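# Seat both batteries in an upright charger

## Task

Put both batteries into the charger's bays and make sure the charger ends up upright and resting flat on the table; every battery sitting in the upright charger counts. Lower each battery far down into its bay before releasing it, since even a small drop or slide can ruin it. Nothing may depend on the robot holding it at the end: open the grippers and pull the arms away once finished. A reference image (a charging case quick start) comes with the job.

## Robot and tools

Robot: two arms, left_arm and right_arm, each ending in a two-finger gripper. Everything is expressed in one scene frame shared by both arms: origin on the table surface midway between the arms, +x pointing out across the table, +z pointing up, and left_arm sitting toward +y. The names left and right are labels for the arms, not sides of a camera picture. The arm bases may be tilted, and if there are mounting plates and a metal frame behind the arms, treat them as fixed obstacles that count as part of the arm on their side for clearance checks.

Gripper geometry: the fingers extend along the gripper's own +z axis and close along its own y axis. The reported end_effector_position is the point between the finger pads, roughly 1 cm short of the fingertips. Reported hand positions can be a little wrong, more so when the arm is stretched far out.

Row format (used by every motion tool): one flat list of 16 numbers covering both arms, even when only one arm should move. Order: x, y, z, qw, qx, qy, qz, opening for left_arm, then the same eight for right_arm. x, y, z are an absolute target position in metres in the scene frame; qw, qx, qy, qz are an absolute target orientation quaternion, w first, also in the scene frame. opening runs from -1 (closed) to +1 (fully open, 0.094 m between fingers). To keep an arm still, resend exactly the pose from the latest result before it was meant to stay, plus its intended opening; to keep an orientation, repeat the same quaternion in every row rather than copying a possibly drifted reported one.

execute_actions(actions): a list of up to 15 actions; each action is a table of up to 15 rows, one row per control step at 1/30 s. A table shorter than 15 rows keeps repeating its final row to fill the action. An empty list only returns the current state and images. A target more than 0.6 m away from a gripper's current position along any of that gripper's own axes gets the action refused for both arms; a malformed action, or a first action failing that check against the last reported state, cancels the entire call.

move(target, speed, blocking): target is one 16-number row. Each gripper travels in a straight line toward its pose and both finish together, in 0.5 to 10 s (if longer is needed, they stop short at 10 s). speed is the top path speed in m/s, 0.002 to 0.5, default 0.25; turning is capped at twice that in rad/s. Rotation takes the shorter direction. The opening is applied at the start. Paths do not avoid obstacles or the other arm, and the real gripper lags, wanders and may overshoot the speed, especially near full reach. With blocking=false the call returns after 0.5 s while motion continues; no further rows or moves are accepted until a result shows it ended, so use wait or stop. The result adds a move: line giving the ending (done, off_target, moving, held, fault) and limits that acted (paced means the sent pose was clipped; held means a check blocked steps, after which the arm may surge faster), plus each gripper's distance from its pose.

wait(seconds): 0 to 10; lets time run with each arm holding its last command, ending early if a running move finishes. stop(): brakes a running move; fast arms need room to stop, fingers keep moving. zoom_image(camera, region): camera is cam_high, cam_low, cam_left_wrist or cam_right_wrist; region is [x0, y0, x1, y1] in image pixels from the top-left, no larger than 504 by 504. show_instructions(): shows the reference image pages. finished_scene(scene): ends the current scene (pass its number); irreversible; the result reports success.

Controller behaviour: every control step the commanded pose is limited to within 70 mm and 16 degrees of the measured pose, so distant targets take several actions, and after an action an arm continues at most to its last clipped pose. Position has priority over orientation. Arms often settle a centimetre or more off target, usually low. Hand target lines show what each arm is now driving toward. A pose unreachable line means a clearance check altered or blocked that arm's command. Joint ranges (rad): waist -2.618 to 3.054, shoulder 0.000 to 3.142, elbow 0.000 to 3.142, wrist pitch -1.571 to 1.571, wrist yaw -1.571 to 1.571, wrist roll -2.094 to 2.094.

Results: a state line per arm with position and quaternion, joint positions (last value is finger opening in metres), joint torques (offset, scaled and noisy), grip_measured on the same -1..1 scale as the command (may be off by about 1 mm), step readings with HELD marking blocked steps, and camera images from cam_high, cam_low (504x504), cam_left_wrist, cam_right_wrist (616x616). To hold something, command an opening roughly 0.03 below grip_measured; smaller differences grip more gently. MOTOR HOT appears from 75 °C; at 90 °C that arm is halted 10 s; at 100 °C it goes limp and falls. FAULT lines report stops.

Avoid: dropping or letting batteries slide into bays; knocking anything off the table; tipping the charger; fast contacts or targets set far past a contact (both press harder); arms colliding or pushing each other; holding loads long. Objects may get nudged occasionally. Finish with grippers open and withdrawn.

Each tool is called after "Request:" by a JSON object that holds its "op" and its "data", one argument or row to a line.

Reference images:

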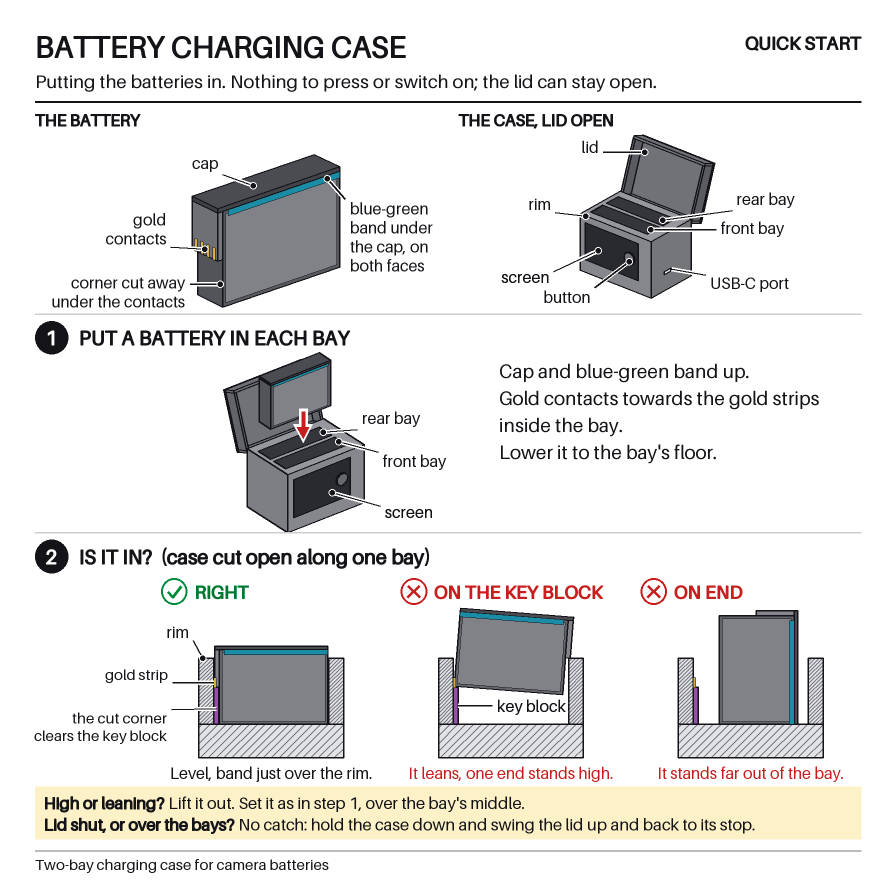

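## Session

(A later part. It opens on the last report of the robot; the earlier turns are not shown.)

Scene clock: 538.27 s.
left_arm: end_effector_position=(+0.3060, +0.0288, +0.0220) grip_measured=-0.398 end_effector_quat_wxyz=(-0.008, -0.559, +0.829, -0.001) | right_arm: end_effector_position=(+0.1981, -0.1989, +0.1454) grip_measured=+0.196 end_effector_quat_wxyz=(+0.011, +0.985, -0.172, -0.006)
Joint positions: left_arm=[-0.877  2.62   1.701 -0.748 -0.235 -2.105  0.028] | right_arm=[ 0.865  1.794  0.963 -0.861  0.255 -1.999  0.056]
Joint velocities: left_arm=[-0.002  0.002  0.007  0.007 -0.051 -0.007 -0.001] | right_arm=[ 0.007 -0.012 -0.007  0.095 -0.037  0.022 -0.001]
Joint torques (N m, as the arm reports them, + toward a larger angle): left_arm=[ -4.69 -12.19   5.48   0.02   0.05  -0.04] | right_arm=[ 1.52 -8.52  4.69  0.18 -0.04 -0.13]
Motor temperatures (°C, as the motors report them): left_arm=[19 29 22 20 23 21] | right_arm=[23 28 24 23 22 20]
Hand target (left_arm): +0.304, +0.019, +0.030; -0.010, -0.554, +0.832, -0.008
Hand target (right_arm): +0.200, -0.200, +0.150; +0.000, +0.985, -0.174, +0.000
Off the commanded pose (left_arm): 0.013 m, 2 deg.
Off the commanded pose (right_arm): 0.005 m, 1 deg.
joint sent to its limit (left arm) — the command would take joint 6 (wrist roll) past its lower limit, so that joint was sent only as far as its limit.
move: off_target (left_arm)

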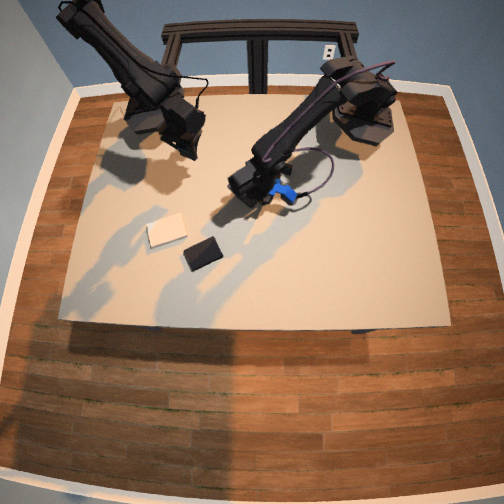

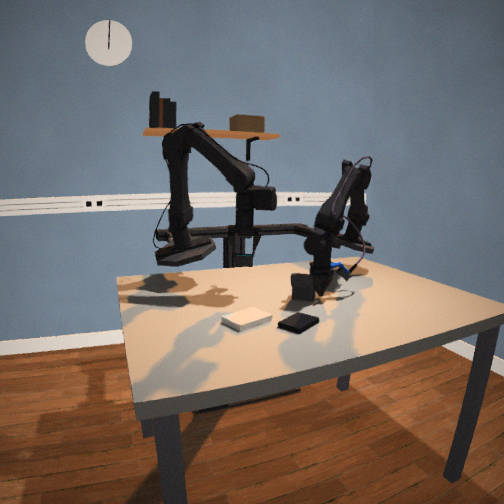

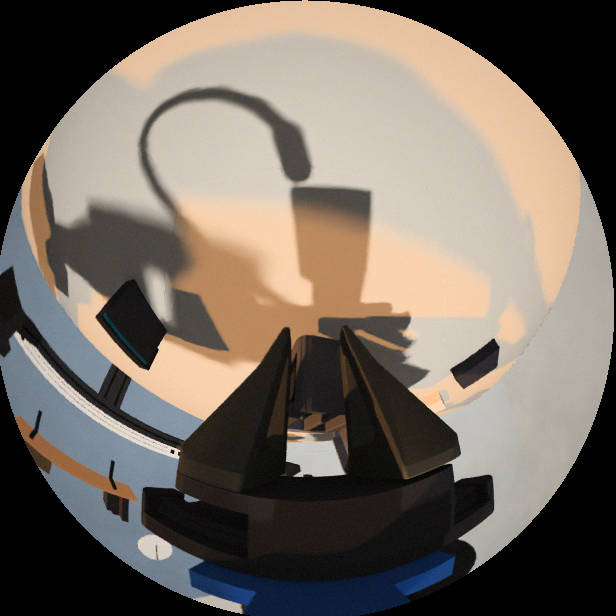

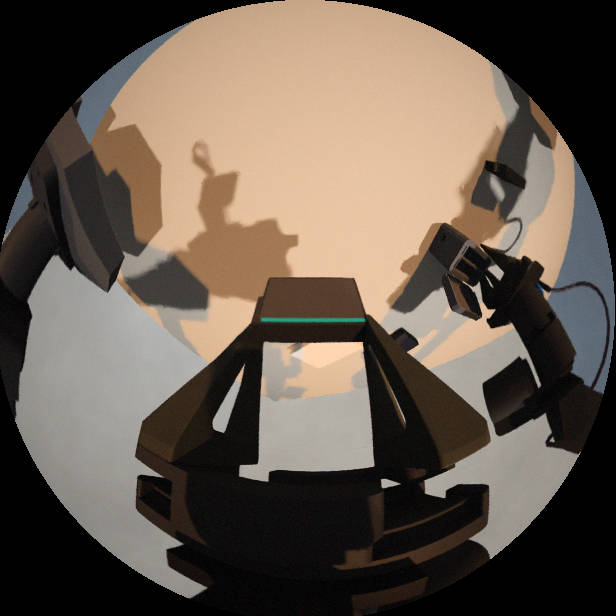

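Request:
{"op": "move", "data": {
  "target": [0.297,-0.002,0.034,0,-0.55,0.835,0,-0.4, 0.20,-0.20,0.15,0,-0.985,0.174,0,0.17],
  "speed": 0.03
}}

Request:
{"op": "move", "data": {
  "target": [0.315,0.06,0.04,0,-0.55,0.835,0,-0.4, 0.20,-0.20,0.15,0,-0.985,0.174,0,0.17],
  "speed": 0.08
}}

Request:
{"op": "move", "data": {
  "target": [0.22,0.26,0.15,0,-0.5,0.866,0,0.6, 0.25,-0.05,0.15,0,-0.985,0.174,0,0.17],
  "speed": 0.15
}}

Scene clock: 545.43 s.
left_arm: end_effector_position=(+0.2994, +0.0080, +0.0260) grip_measured=-0.398 end_effector_quat_wxyz=(-0.006, -0.540, +0.841, +0.000) | right_arm: end_effector_position=(+0.1982, -0.1989, +0.1454) grip_measured=+0.196 end_effector_quat_wxyz=(+0.011, +0.985, -0.173, -0.005)
Joint positions: left_arm=[-0.919  2.673  1.804 -0.812 -0.234 -2.105  0.028] | right_arm=[ 0.865  1.794  0.963 -0.861  0.256 -1.999  0.056]
Joint velocities: left_arm=[-0.012 -0.012  0.007 -0.081 -0.007 -0.007 -0.001] | right_arm=[-0.002 -0.002  0.007 -0.081  0.007 -0.007 -0.   ]
Joint torques (N m, as the arm reports them, + toward a larger angle): left_arm=[ -4.76 -12.53   5.76  -0.04   0.03  -0.06] | right_arm=[ 1.57 -8.37  4.57  0.2  -0.04 -0.11]
Motor temperatures (°C, as the motors report them): left_arm=[19 29 23 20 23 21] | right_arm=[23 27 24 23 22 20]
Hand target (left_arm): +0.297, -0.002, +0.034; -0.007, -0.535, +0.845, -0.006
Hand target (right_arm): +0.200, -0.200, +0.150; +0.000, +0.985, -0.174, +0.000
Off the commanded pose (left_arm): 0.013 m, 1 deg.
Off the commanded pose (right_arm): 0.005 m, 1 deg.
joint sent to its limit (left arm) — the command would take joint 6 (wrist roll) past its lower limit, so that joint was sent only as far as its limit.
move: off_target (left_arm)

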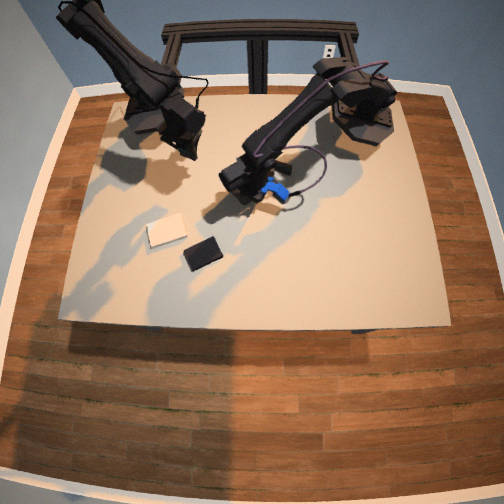

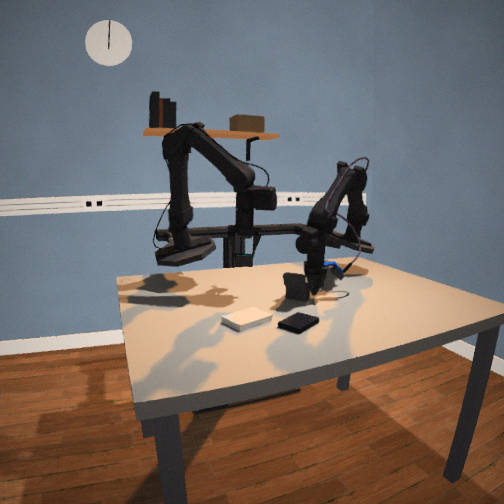

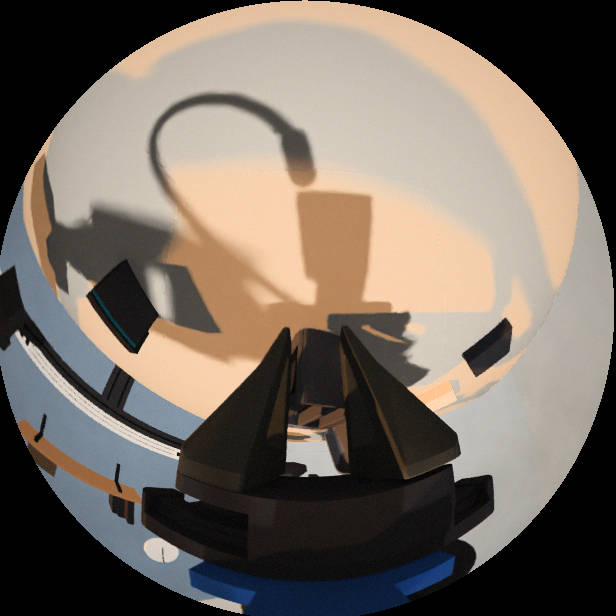

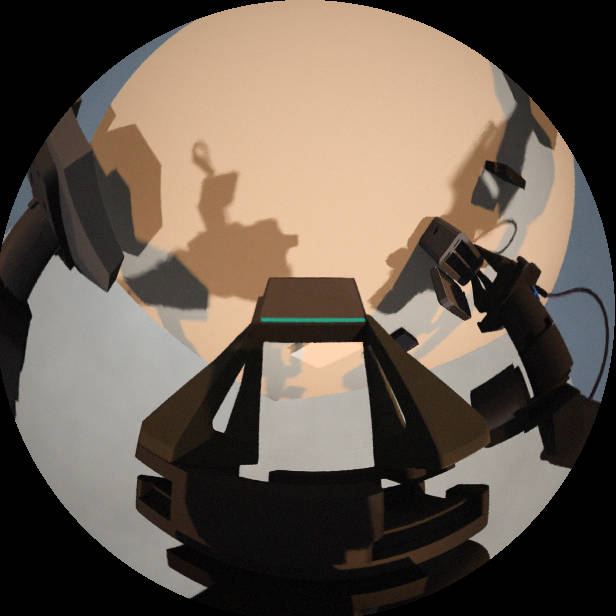

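Scene clock: 546.50 s.
left_arm: end_effector_position=(+0.3114, +0.0592, +0.0321) grip_measured=-0.398 end_effector_quat_wxyz=(-0.006, -0.552, +0.834, +0.010) | right_arm: end_effector_position=(+0.1983, -0.1990, +0.1454) grip_measured=+0.196 end_effector_quat_wxyz=(+0.012, +0.985, -0.173, -0.005)
Joint positions: left_arm=[-0.832  2.535  1.604 -0.749 -0.244 -2.049  0.028] | right_arm=[ 0.865  1.794  0.963 -0.861  0.257 -1.999  0.056]
Joint velocities: left_arm=[-0.012 -0.012  0.007  0.037  0.022  0.022 -0.001] | right_arm=[-0.002 -0.012  0.012 -0.037 -0.037  0.037 -0.001]
Joint torques (N m, as the arm reports them, + toward a larger angle): left_arm=[ -3.17 -14.33   2.76   0.14  -0.1    0.07] | right_arm=[ 1.48 -8.55  4.62  0.17  0.   -0.07]
Motor temperatures (°C, as the motors report them): left_arm=[19 30 23 20 23 21] | right_arm=[23 27 24 23 22 20]
Hand target (left_arm): +0.316, +0.060, +0.040; +0.000, -0.550, +0.835, +0.000
Hand target (right_arm): +0.200, -0.200, +0.150; +0.000, +0.985, -0.174, +0.000
Off the commanded pose (left_arm): 0.009 m, 1 deg.
Off the commanded pose (right_arm): 0.005 m, 1 deg.
move: done

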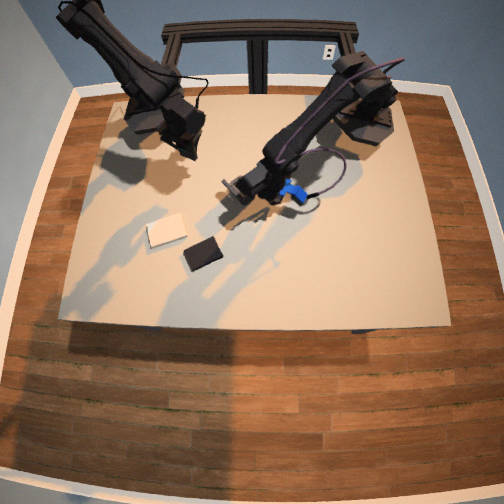

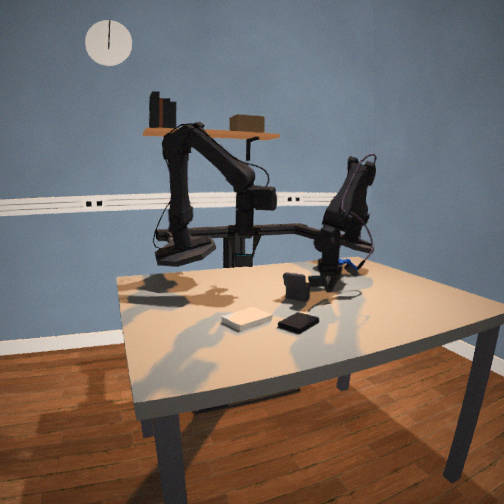

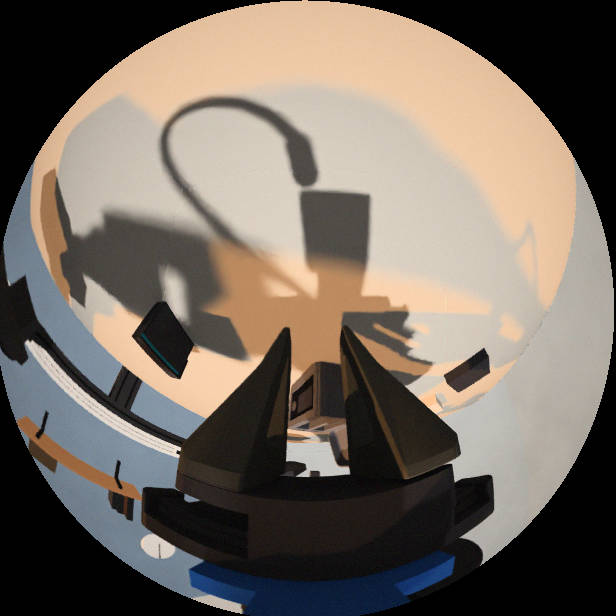

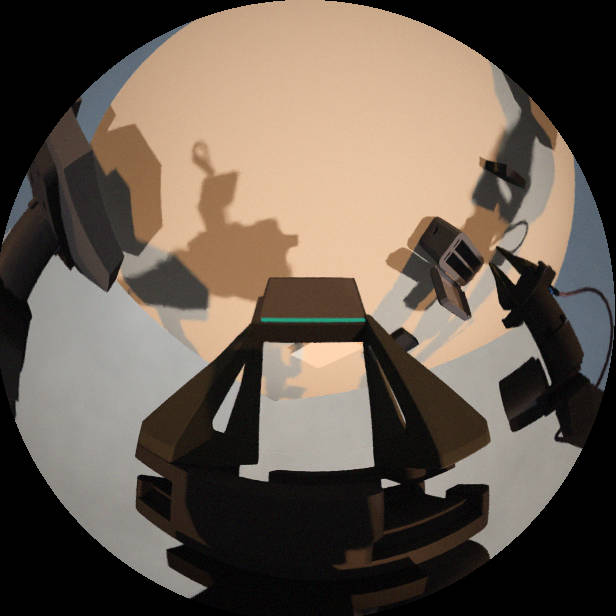

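Scene clock: 548.70 s.
left_arm: end_effector_position=(+0.2262, +0.2523, +0.1522) grip_measured=+0.598 end_effector_quat_wxyz=(-0.004, -0.501, +0.865, -0.007) | right_arm: end_effector_position=(+0.2528, -0.0596, +0.1390) grip_measured=+0.196 end_effector_quat_wxyz=(+0.010, +0.984, -0.176, +0.004)
Joint positions: left_arm=[-0.717  1.543  0.784 -0.857 -0.252 -1.803  0.075] | right_arm=[ 1.006  2.321  1.624 -1.021  0.252 -1.85   0.056]
Joint velocities: left_arm=[-0.007 -0.007  0.002 -0.022 -0.022 -0.051 -0.001] | right_arm=[ 0.007  0.002 -0.012 -0.037 -0.037  0.007 -0.   ]
Joint torques (N m, as the arm reports them, + toward a larger angle): left_arm=[-0.84 -6.18  3.22  0.   -0.1   0.07] | right_arm=[  4.4  -10.56   9.46  -0.1   -0.12   0.07]
Motor temperatures (°C, as the motors report them): left_arm=[19 30 23 20 23 21] | right_arm=[23 27 24 23 22 20]
Hand target (left_arm): +0.223, +0.260, +0.153; -0.000, -0.500, +0.866, +0.000
Hand target (right_arm): +0.250, -0.051, +0.149; +0.001, +0.985, -0.174, +0.002
Off the commanded pose (left_arm): 0.010 m, 1 deg.
Off the commanded pose (right_arm): 0.015 m, 1 deg.
move: off_target (right_arm)

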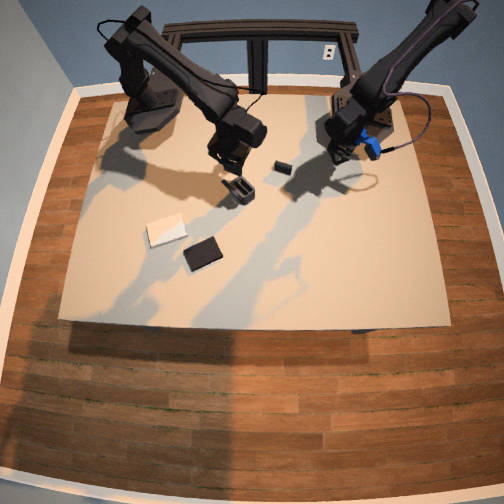

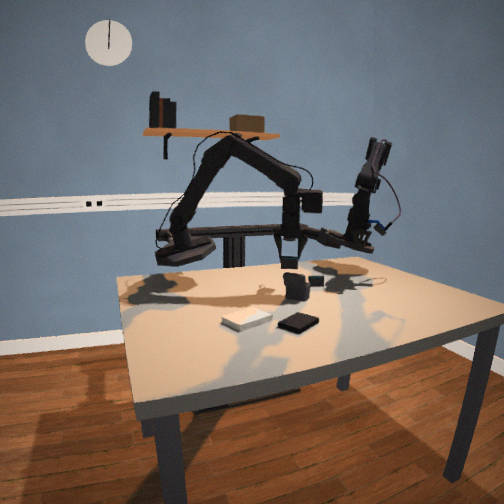

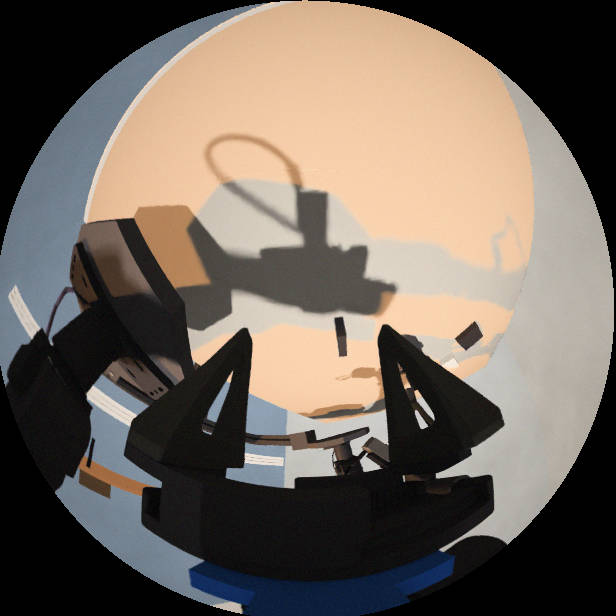

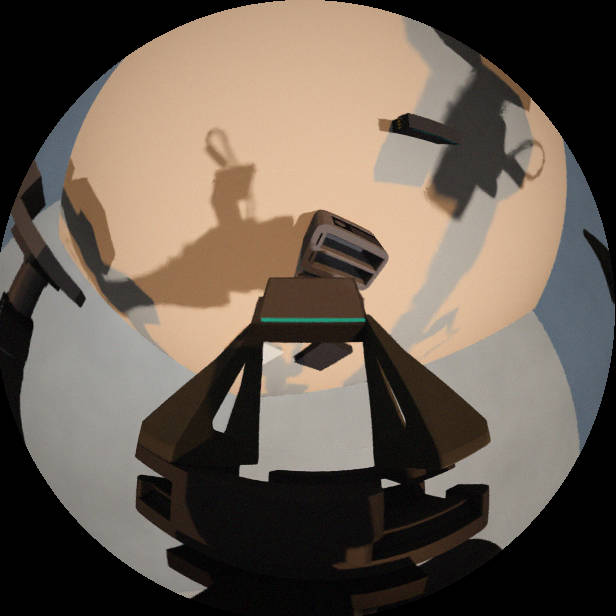

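Request:
{"op": "move", "data": {
  "target": [0.20,0.28,0.15,0,-0.5,0.866,0,0.6, 0.258,-0.018,0.15,0,-0.940,0.342,0,0.17],
  "speed": 0.08
}}

Request:
{"op": "move", "data": {
  "target": [0.20,0.28,0.15,0,-0.5,0.866,0,0.6, 0.258,-0.018,0.105,0,-0.940,0.342,0,0.17],
  "speed": 0.05
}}

Scene clock: 563.87 s.
left_arm: end_effector_position=(+0.2030, +0.2732, +0.1496) grip_measured=+0.598 end_effector_quat_wxyz=(-0.004, -0.501, +0.866, -0.006) | right_arm: end_effector_position=(+0.2616, -0.0283, +0.1389) grip_measured=+0.196 end_effector_quat_wxyz=(+0.011, +0.939, -0.343, +0.004)
Joint positions: left_arm=[-0.717  1.423  0.672 -0.868 -0.252 -1.802  0.075] | right_arm=[ 1.03   2.449  1.83  -1.108  0.246 -1.478  0.056]
Joint velocities: left_arm=[ 0.007  0.007 -0.012 -0.022  0.022 -0.051 -0.002] | right_arm=[ 0.012 -0.002  0.002 -0.037 -0.022  0.007  0.   ]
Joint torques (N m, as the arm reports them, + toward a larger angle): left_arm=[-0.68 -5.27  3.25  0.04 -0.1   0.05] | right_arm=[  4.87 -11.54   9.65  -0.09  -0.15   0.08]
Motor temperatures (°C, as the motors report them): left_arm=[19 28 22 20 23 21] | right_arm=[24 28 25 23 22 20]
Hand target (left_arm): +0.200, +0.280, +0.150; +0.000, -0.500, +0.866, -0.000
Hand target (right_arm): +0.258, -0.018, +0.150; -0.000, +0.940, -0.342, +0.000
Off the commanded pose (left_arm): 0.007 m, 1 deg.
Off the commanded pose (right_arm): 0.016 m, 1 deg.
move: off_target (right_arm)

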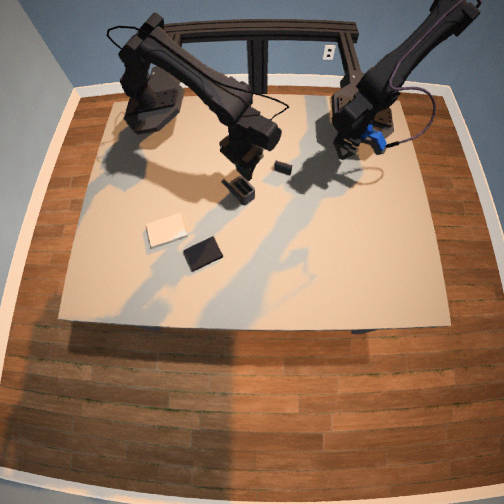

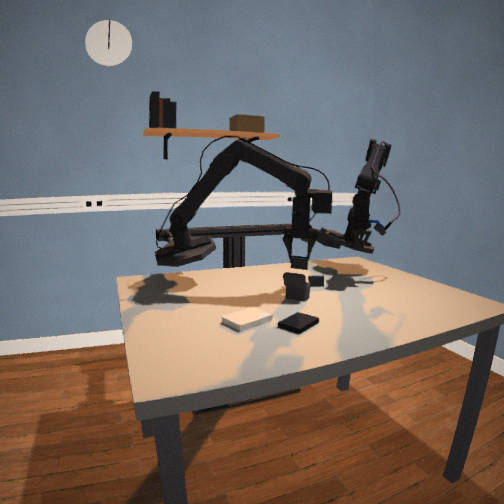

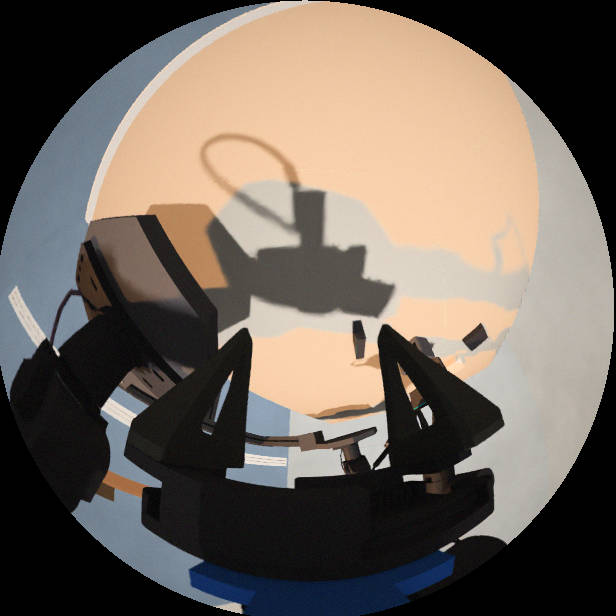

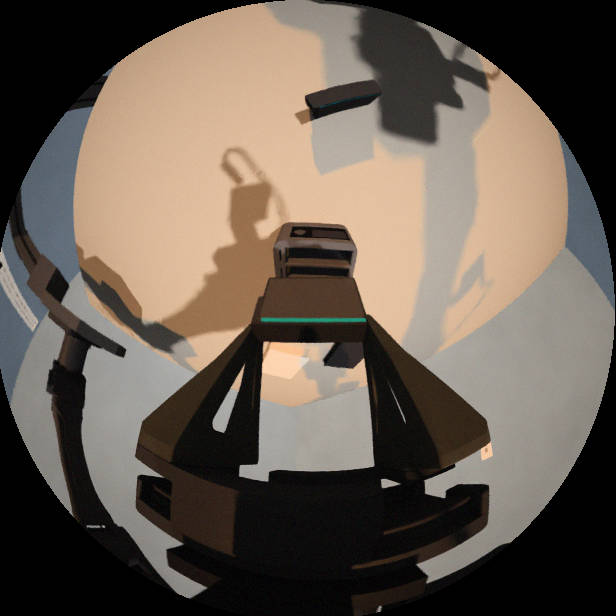

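Scene clock: 565.00 s.
left_arm: end_effector_position=(+0.2030, +0.2732, +0.1496) grip_measured=+0.598 end_effector_quat_wxyz=(-0.004, -0.501, +0.866, -0.006) | right_arm: end_effector_position=(+0.2577, -0.0201, +0.1052) grip_measured=+0.196 end_effector_quat_wxyz=(+0.007, +0.939, -0.343, +0.005)
Joint positions: left_arm=[-0.717  1.423  0.672 -0.868 -0.252 -1.802  0.075] | right_arm=[ 1.03   2.502  1.779 -0.996  0.246 -1.48   0.056]
Joint velocities: left_arm=[ 0.012 -0.002  0.012  0.022  0.022  0.007 -0.001] | right_arm=[ 0.012 -0.007 -0.002  0.037 -0.007 -0.007 -0.   ]
Joint torques (N m, as the arm reports them, + toward a larger angle): left_arm=[-0.76 -5.09  3.19  0.05 -0.09  0.06] | right_arm=[  2.94 -11.94   5.47   0.25  -0.13  -0.09]
Motor temperatures (°C, as the motors report them): left_arm=[19 28 22 20 23 21] | right_arm=[24 28 25 23 22 20]
Hand target (left_arm): +0.200, +0.280, +0.150; +0.000, -0.500, +0.866, +0.000
Hand target (right_arm): +0.258, -0.018, +0.105; -0.000, +0.940, -0.342, +0.000
Off the commanded pose (left_arm): 0.007 m, 1 deg.
Off the commanded pose (right_arm): 0.002 m, 1 deg.
move: done

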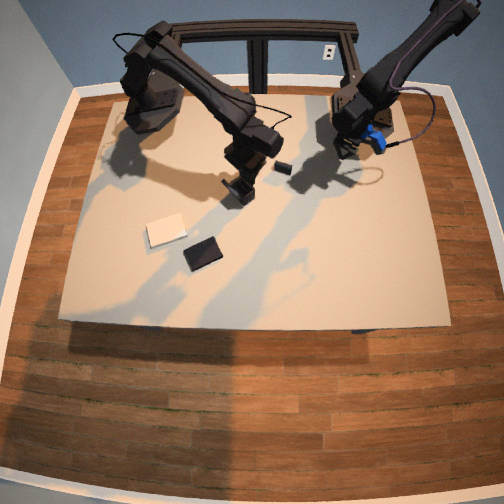

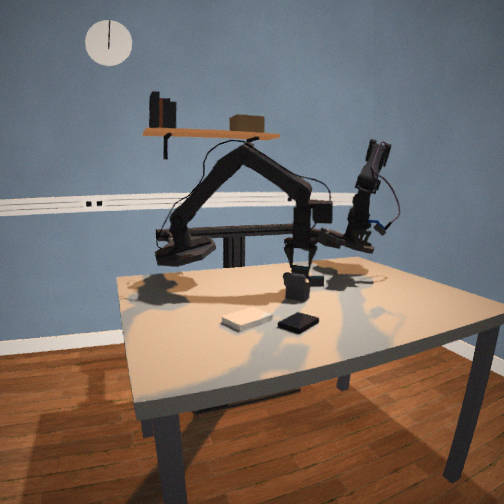

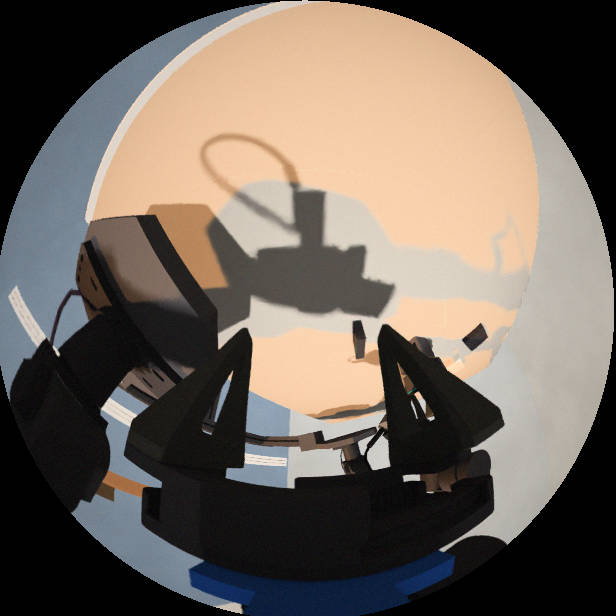

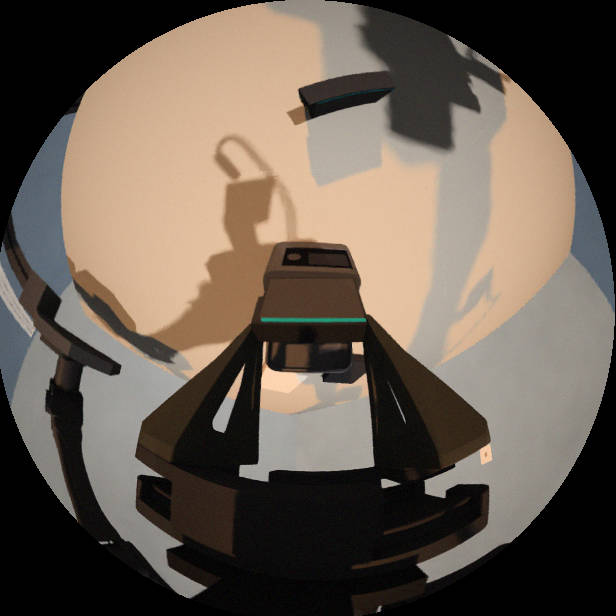

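Request:
{"op": "move", "data": {
  "target": [0.20,0.28,0.15,0,-0.5,0.866,0,0.6, 0.231,0.005,0.108,0,-0.940,0.342,0,0.17],
  "speed": 0.05
}}

Request:
{"op": "zoom_image", "data": {
  "camera": "cam_right_wrist",
  "region": [240,230,390,350]
}}

Scene clock: 576.53 s.
left_arm: end_effector_position=(+0.2030, +0.2732, +0.1496) grip_measured=+0.598 end_effector_quat_wxyz=(-0.004, -0.501, +0.866, -0.006) | right_arm: end_effector_position=(+0.2336, -0.0058, +0.0996) grip_measured=+0.196 end_effector_quat_wxyz=(+0.013, +0.940, -0.342, +0.004)
Joint positions: left_arm=[-0.717  1.423  0.672 -0.868 -0.252 -1.802  0.075] | right_arm=[ 1.089  2.53   1.779 -0.994  0.238 -1.42   0.056]
Joint velocities: left_arm=[ 0.007  0.007  0.002 -0.051 -0.095 -0.007  0.   ] | right_arm=[ 0.017  0.012 -0.012  0.037 -0.022  0.022  0.001]
Joint torques (N m, as the arm reports them, + toward a larger angle): left_arm=[-0.84 -5.1   3.11  0.06 -0.08  0.06] | right_arm=[  4.26 -11.96   8.67   0.06  -0.13   0.09]
Motor temperatures (°C, as the motors report them): left_arm=[19 27 22 20 23 21] | right_arm=[24 29 24 23 22 20]
Hand target (left_arm): +0.200, +0.280, +0.150; +0.000, -0.500, +0.866, +0.000
Hand target (right_arm): +0.231, +0.004, +0.108; +0.000, +0.940, -0.342, +0.001
Off the commanded pose (left_arm): 0.007 m, 1 deg.
Off the commanded pose (right_arm): 0.014 m, 2 deg.
move: off_target (right_arm)

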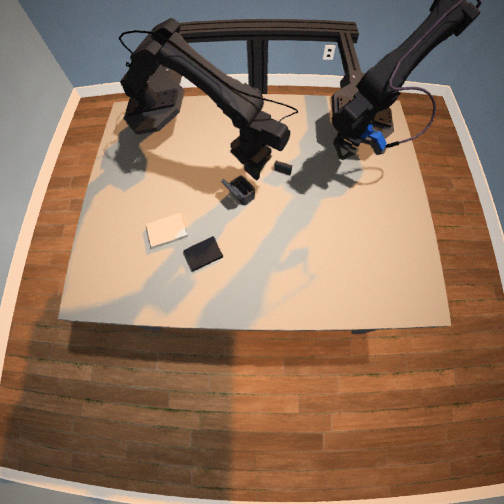

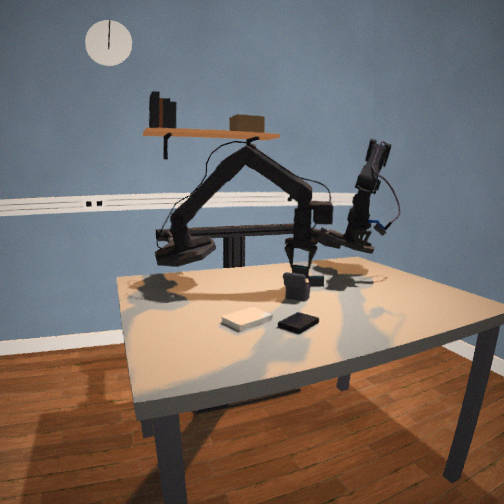

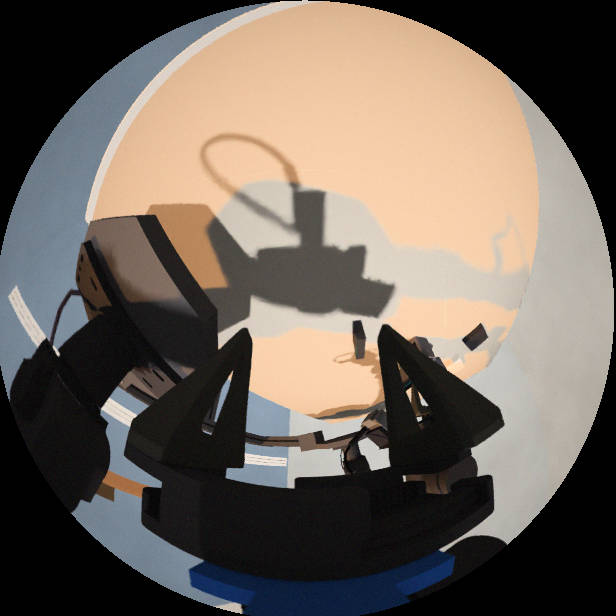

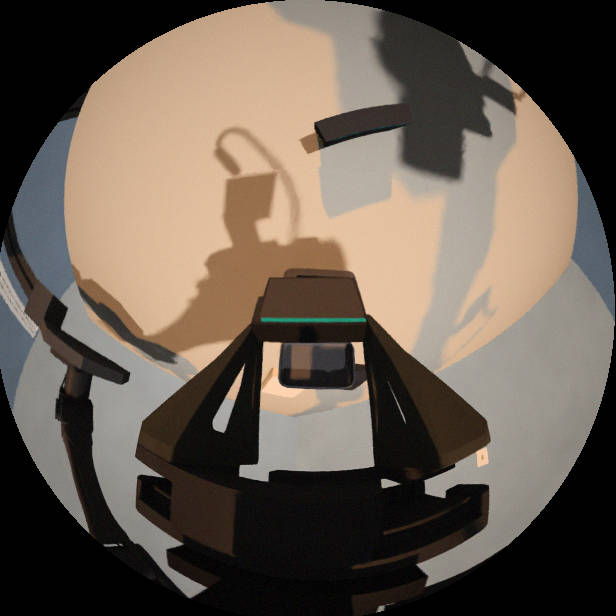

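Region (240, 230, 390, 350) of cam_right_wrist's 616x616 image, scaled by 3.360, with more detail than that image has; it fills the top 403 rows of this view, and the rest is white.

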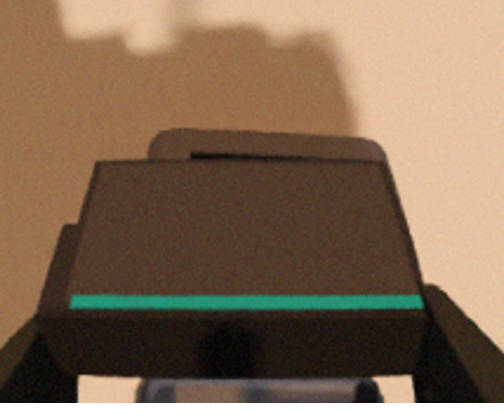

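Request:
{"op": "move", "data": {
  "target": [0.20,0.28,0.15,0,-0.5,0.866,0,0.6, 0.235,-0.002,0.16,0,-0.940,0.342,0,0.17],
  "speed": 0.08
}}

Request:
{"op": "move", "data": {
  "target": [0.20,0.28,0.15,0,-0.5,0.866,0,0.6, 0.29,-0.045,0.155,0,-0.940,0.342,0,0.17],
  "speed": 0.08
}}

Request:
{"op": "zoom_image", "data": {
  "camera": "cam_right_wrist",
  "region": [240,170,390,300]
}}

Scene clock: 582.93 s.
left_arm: end_effector_position=(+0.2030, +0.2732, +0.1496) grip_measured=+0.598 end_effector_quat_wxyz=(-0.004, -0.501, +0.866, -0.006) | right_arm: end_effector_position=(+0.2358, -0.0120, +0.1378) grip_measured=+0.196 end_effector_quat_wxyz=(+0.023, +0.940, -0.341, +0.002)
Joint positions: left_arm=[-0.717  1.423  0.672 -0.868 -0.252 -1.802  0.075] | right_arm=[ 1.096  2.488  1.863 -1.145  0.235 -1.409  0.056]
Joint velocities: left_arm=[-0.007  0.022 -0.002  0.022  0.066 -0.037 -0.   ] | right_arm=[ 0.002  0.012  0.002 -0.051  0.022  0.051 -0.001]
Joint torques (N m, as the arm reports them, + toward a larger angle): left_arm=[-0.85 -5.17  3.14  0.06 -0.1   0.08] | right_arm=[  4.51 -13.94   9.32  -0.11  -0.15   0.07]
Motor temperatures (°C, as the motors report them): left_arm=[19 27 22 20 23 21] | right_arm=[24 29 25 23 22 20]
Hand target (left_arm): +0.200, +0.280, +0.150; +0.000, -0.500, +0.866, +0.000
Hand target (right_arm): +0.235, -0.002, +0.159; +0.000, +0.940, -0.342, +0.000
Off the commanded pose (left_arm): 0.007 m, 1 deg.
Off the commanded pose (right_arm): 0.024 m, 3 deg.
move: off_target (right_arm)

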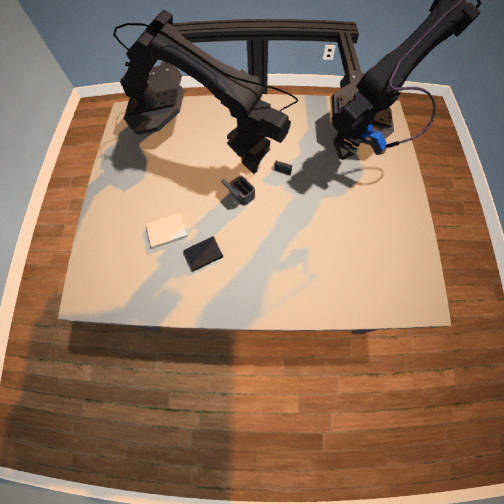

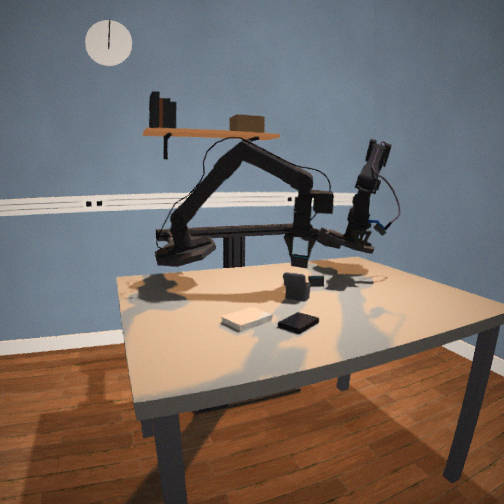

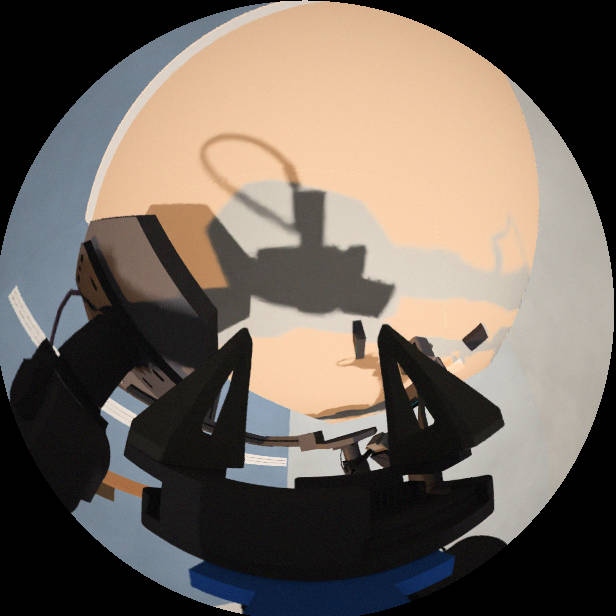

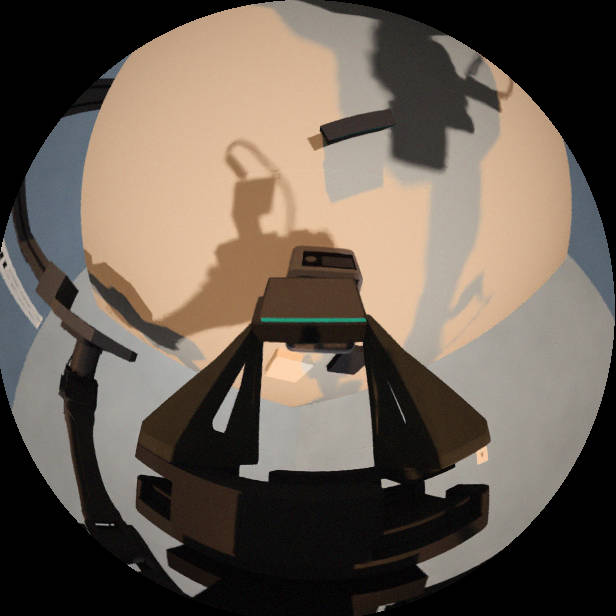

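Scene clock: 584.10 s.
left_arm: end_effector_position=(+0.2030, +0.2732, +0.1496) grip_measured=+0.598 end_effector_quat_wxyz=(-0.004, -0.501, +0.866, -0.006) | right_arm: end_effector_position=(+0.2845, -0.0489, +0.1372) grip_measured=+0.196 end_effector_quat_wxyz=(+0.021, +0.938, -0.345, -0.006)
Joint positions: left_arm=[-0.717  1.423  0.672 -0.868 -0.252 -1.802  0.075] | right_arm=[ 0.957  2.454  1.863 -1.145  0.244 -1.542  0.056]
Joint velocities: left_arm=[-0.012  0.017  0.007 -0.095 -0.037  0.022  0.001] | right_arm=[-0.002  0.002  0.012 -0.051 -0.022 -0.066 -0.001]
Joint torques (N m, as the arm reports them, + toward a larger angle): left_arm=[-0.85 -5.1   3.21  0.03 -0.12  0.03] | right_arm=[  3.59 -14.38   7.28   0.02  -0.02  -0.11]
Motor temperatures (°C, as the motors report them): left_arm=[19 27 22 20 23 21] | right_arm=[24 29 25 23 22 20]
Hand target (left_arm): +0.200, +0.280, +0.150; +0.000, -0.500, +0.866, +0.000
Hand target (right_arm): +0.289, -0.044, +0.154; -0.000, +0.940, -0.342, -0.001
Off the commanded pose (left_arm): 0.007 m, 1 deg.
Off the commanded pose (right_arm): 0.019 m, 3 deg.
move: off_target (right_arm)

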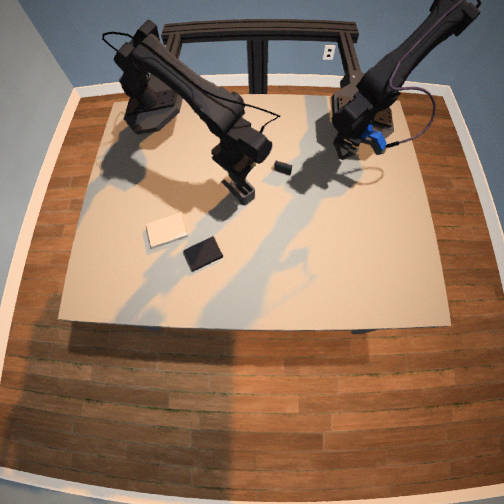

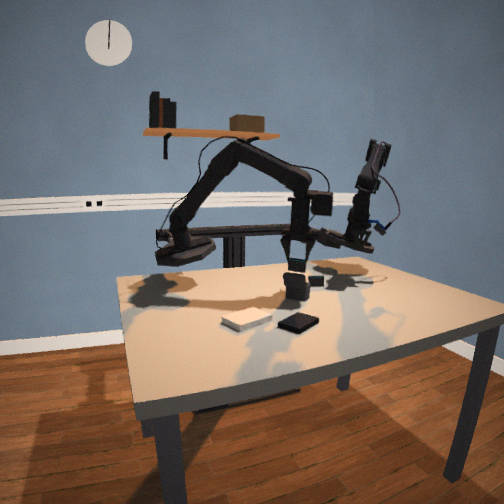

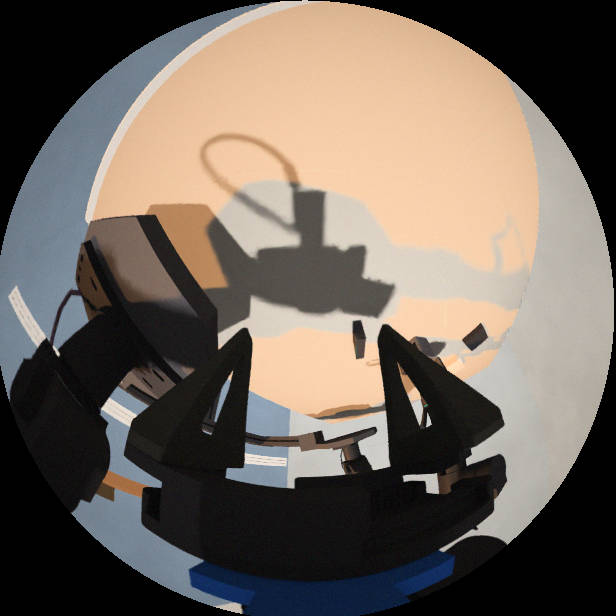

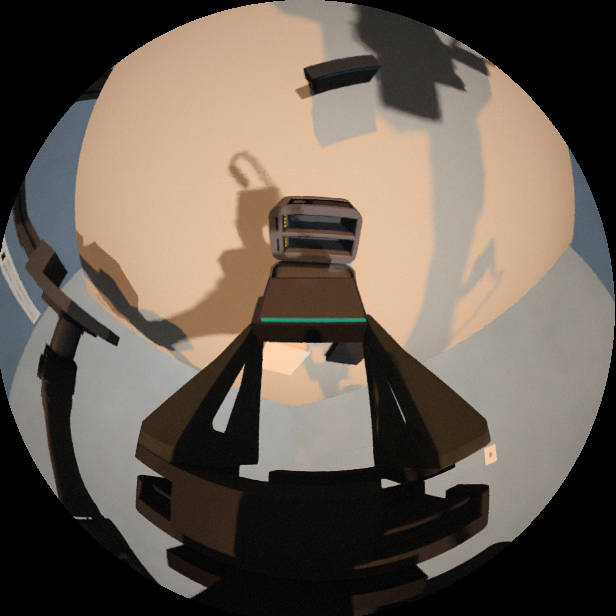

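Region (240, 170, 390, 300) of cam_right_wrist's 616x616 image, scaled by 3.360, with more detail than that image has; it fills the top 437 rows of this view, and the rest is white.

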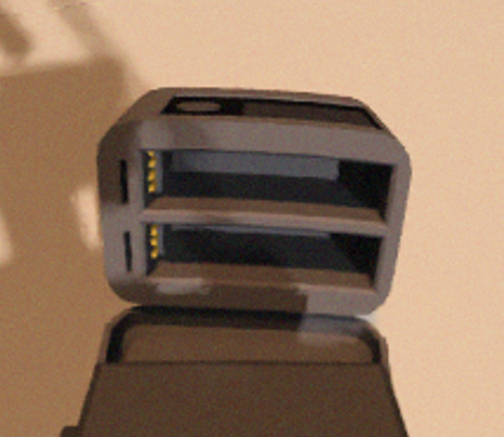

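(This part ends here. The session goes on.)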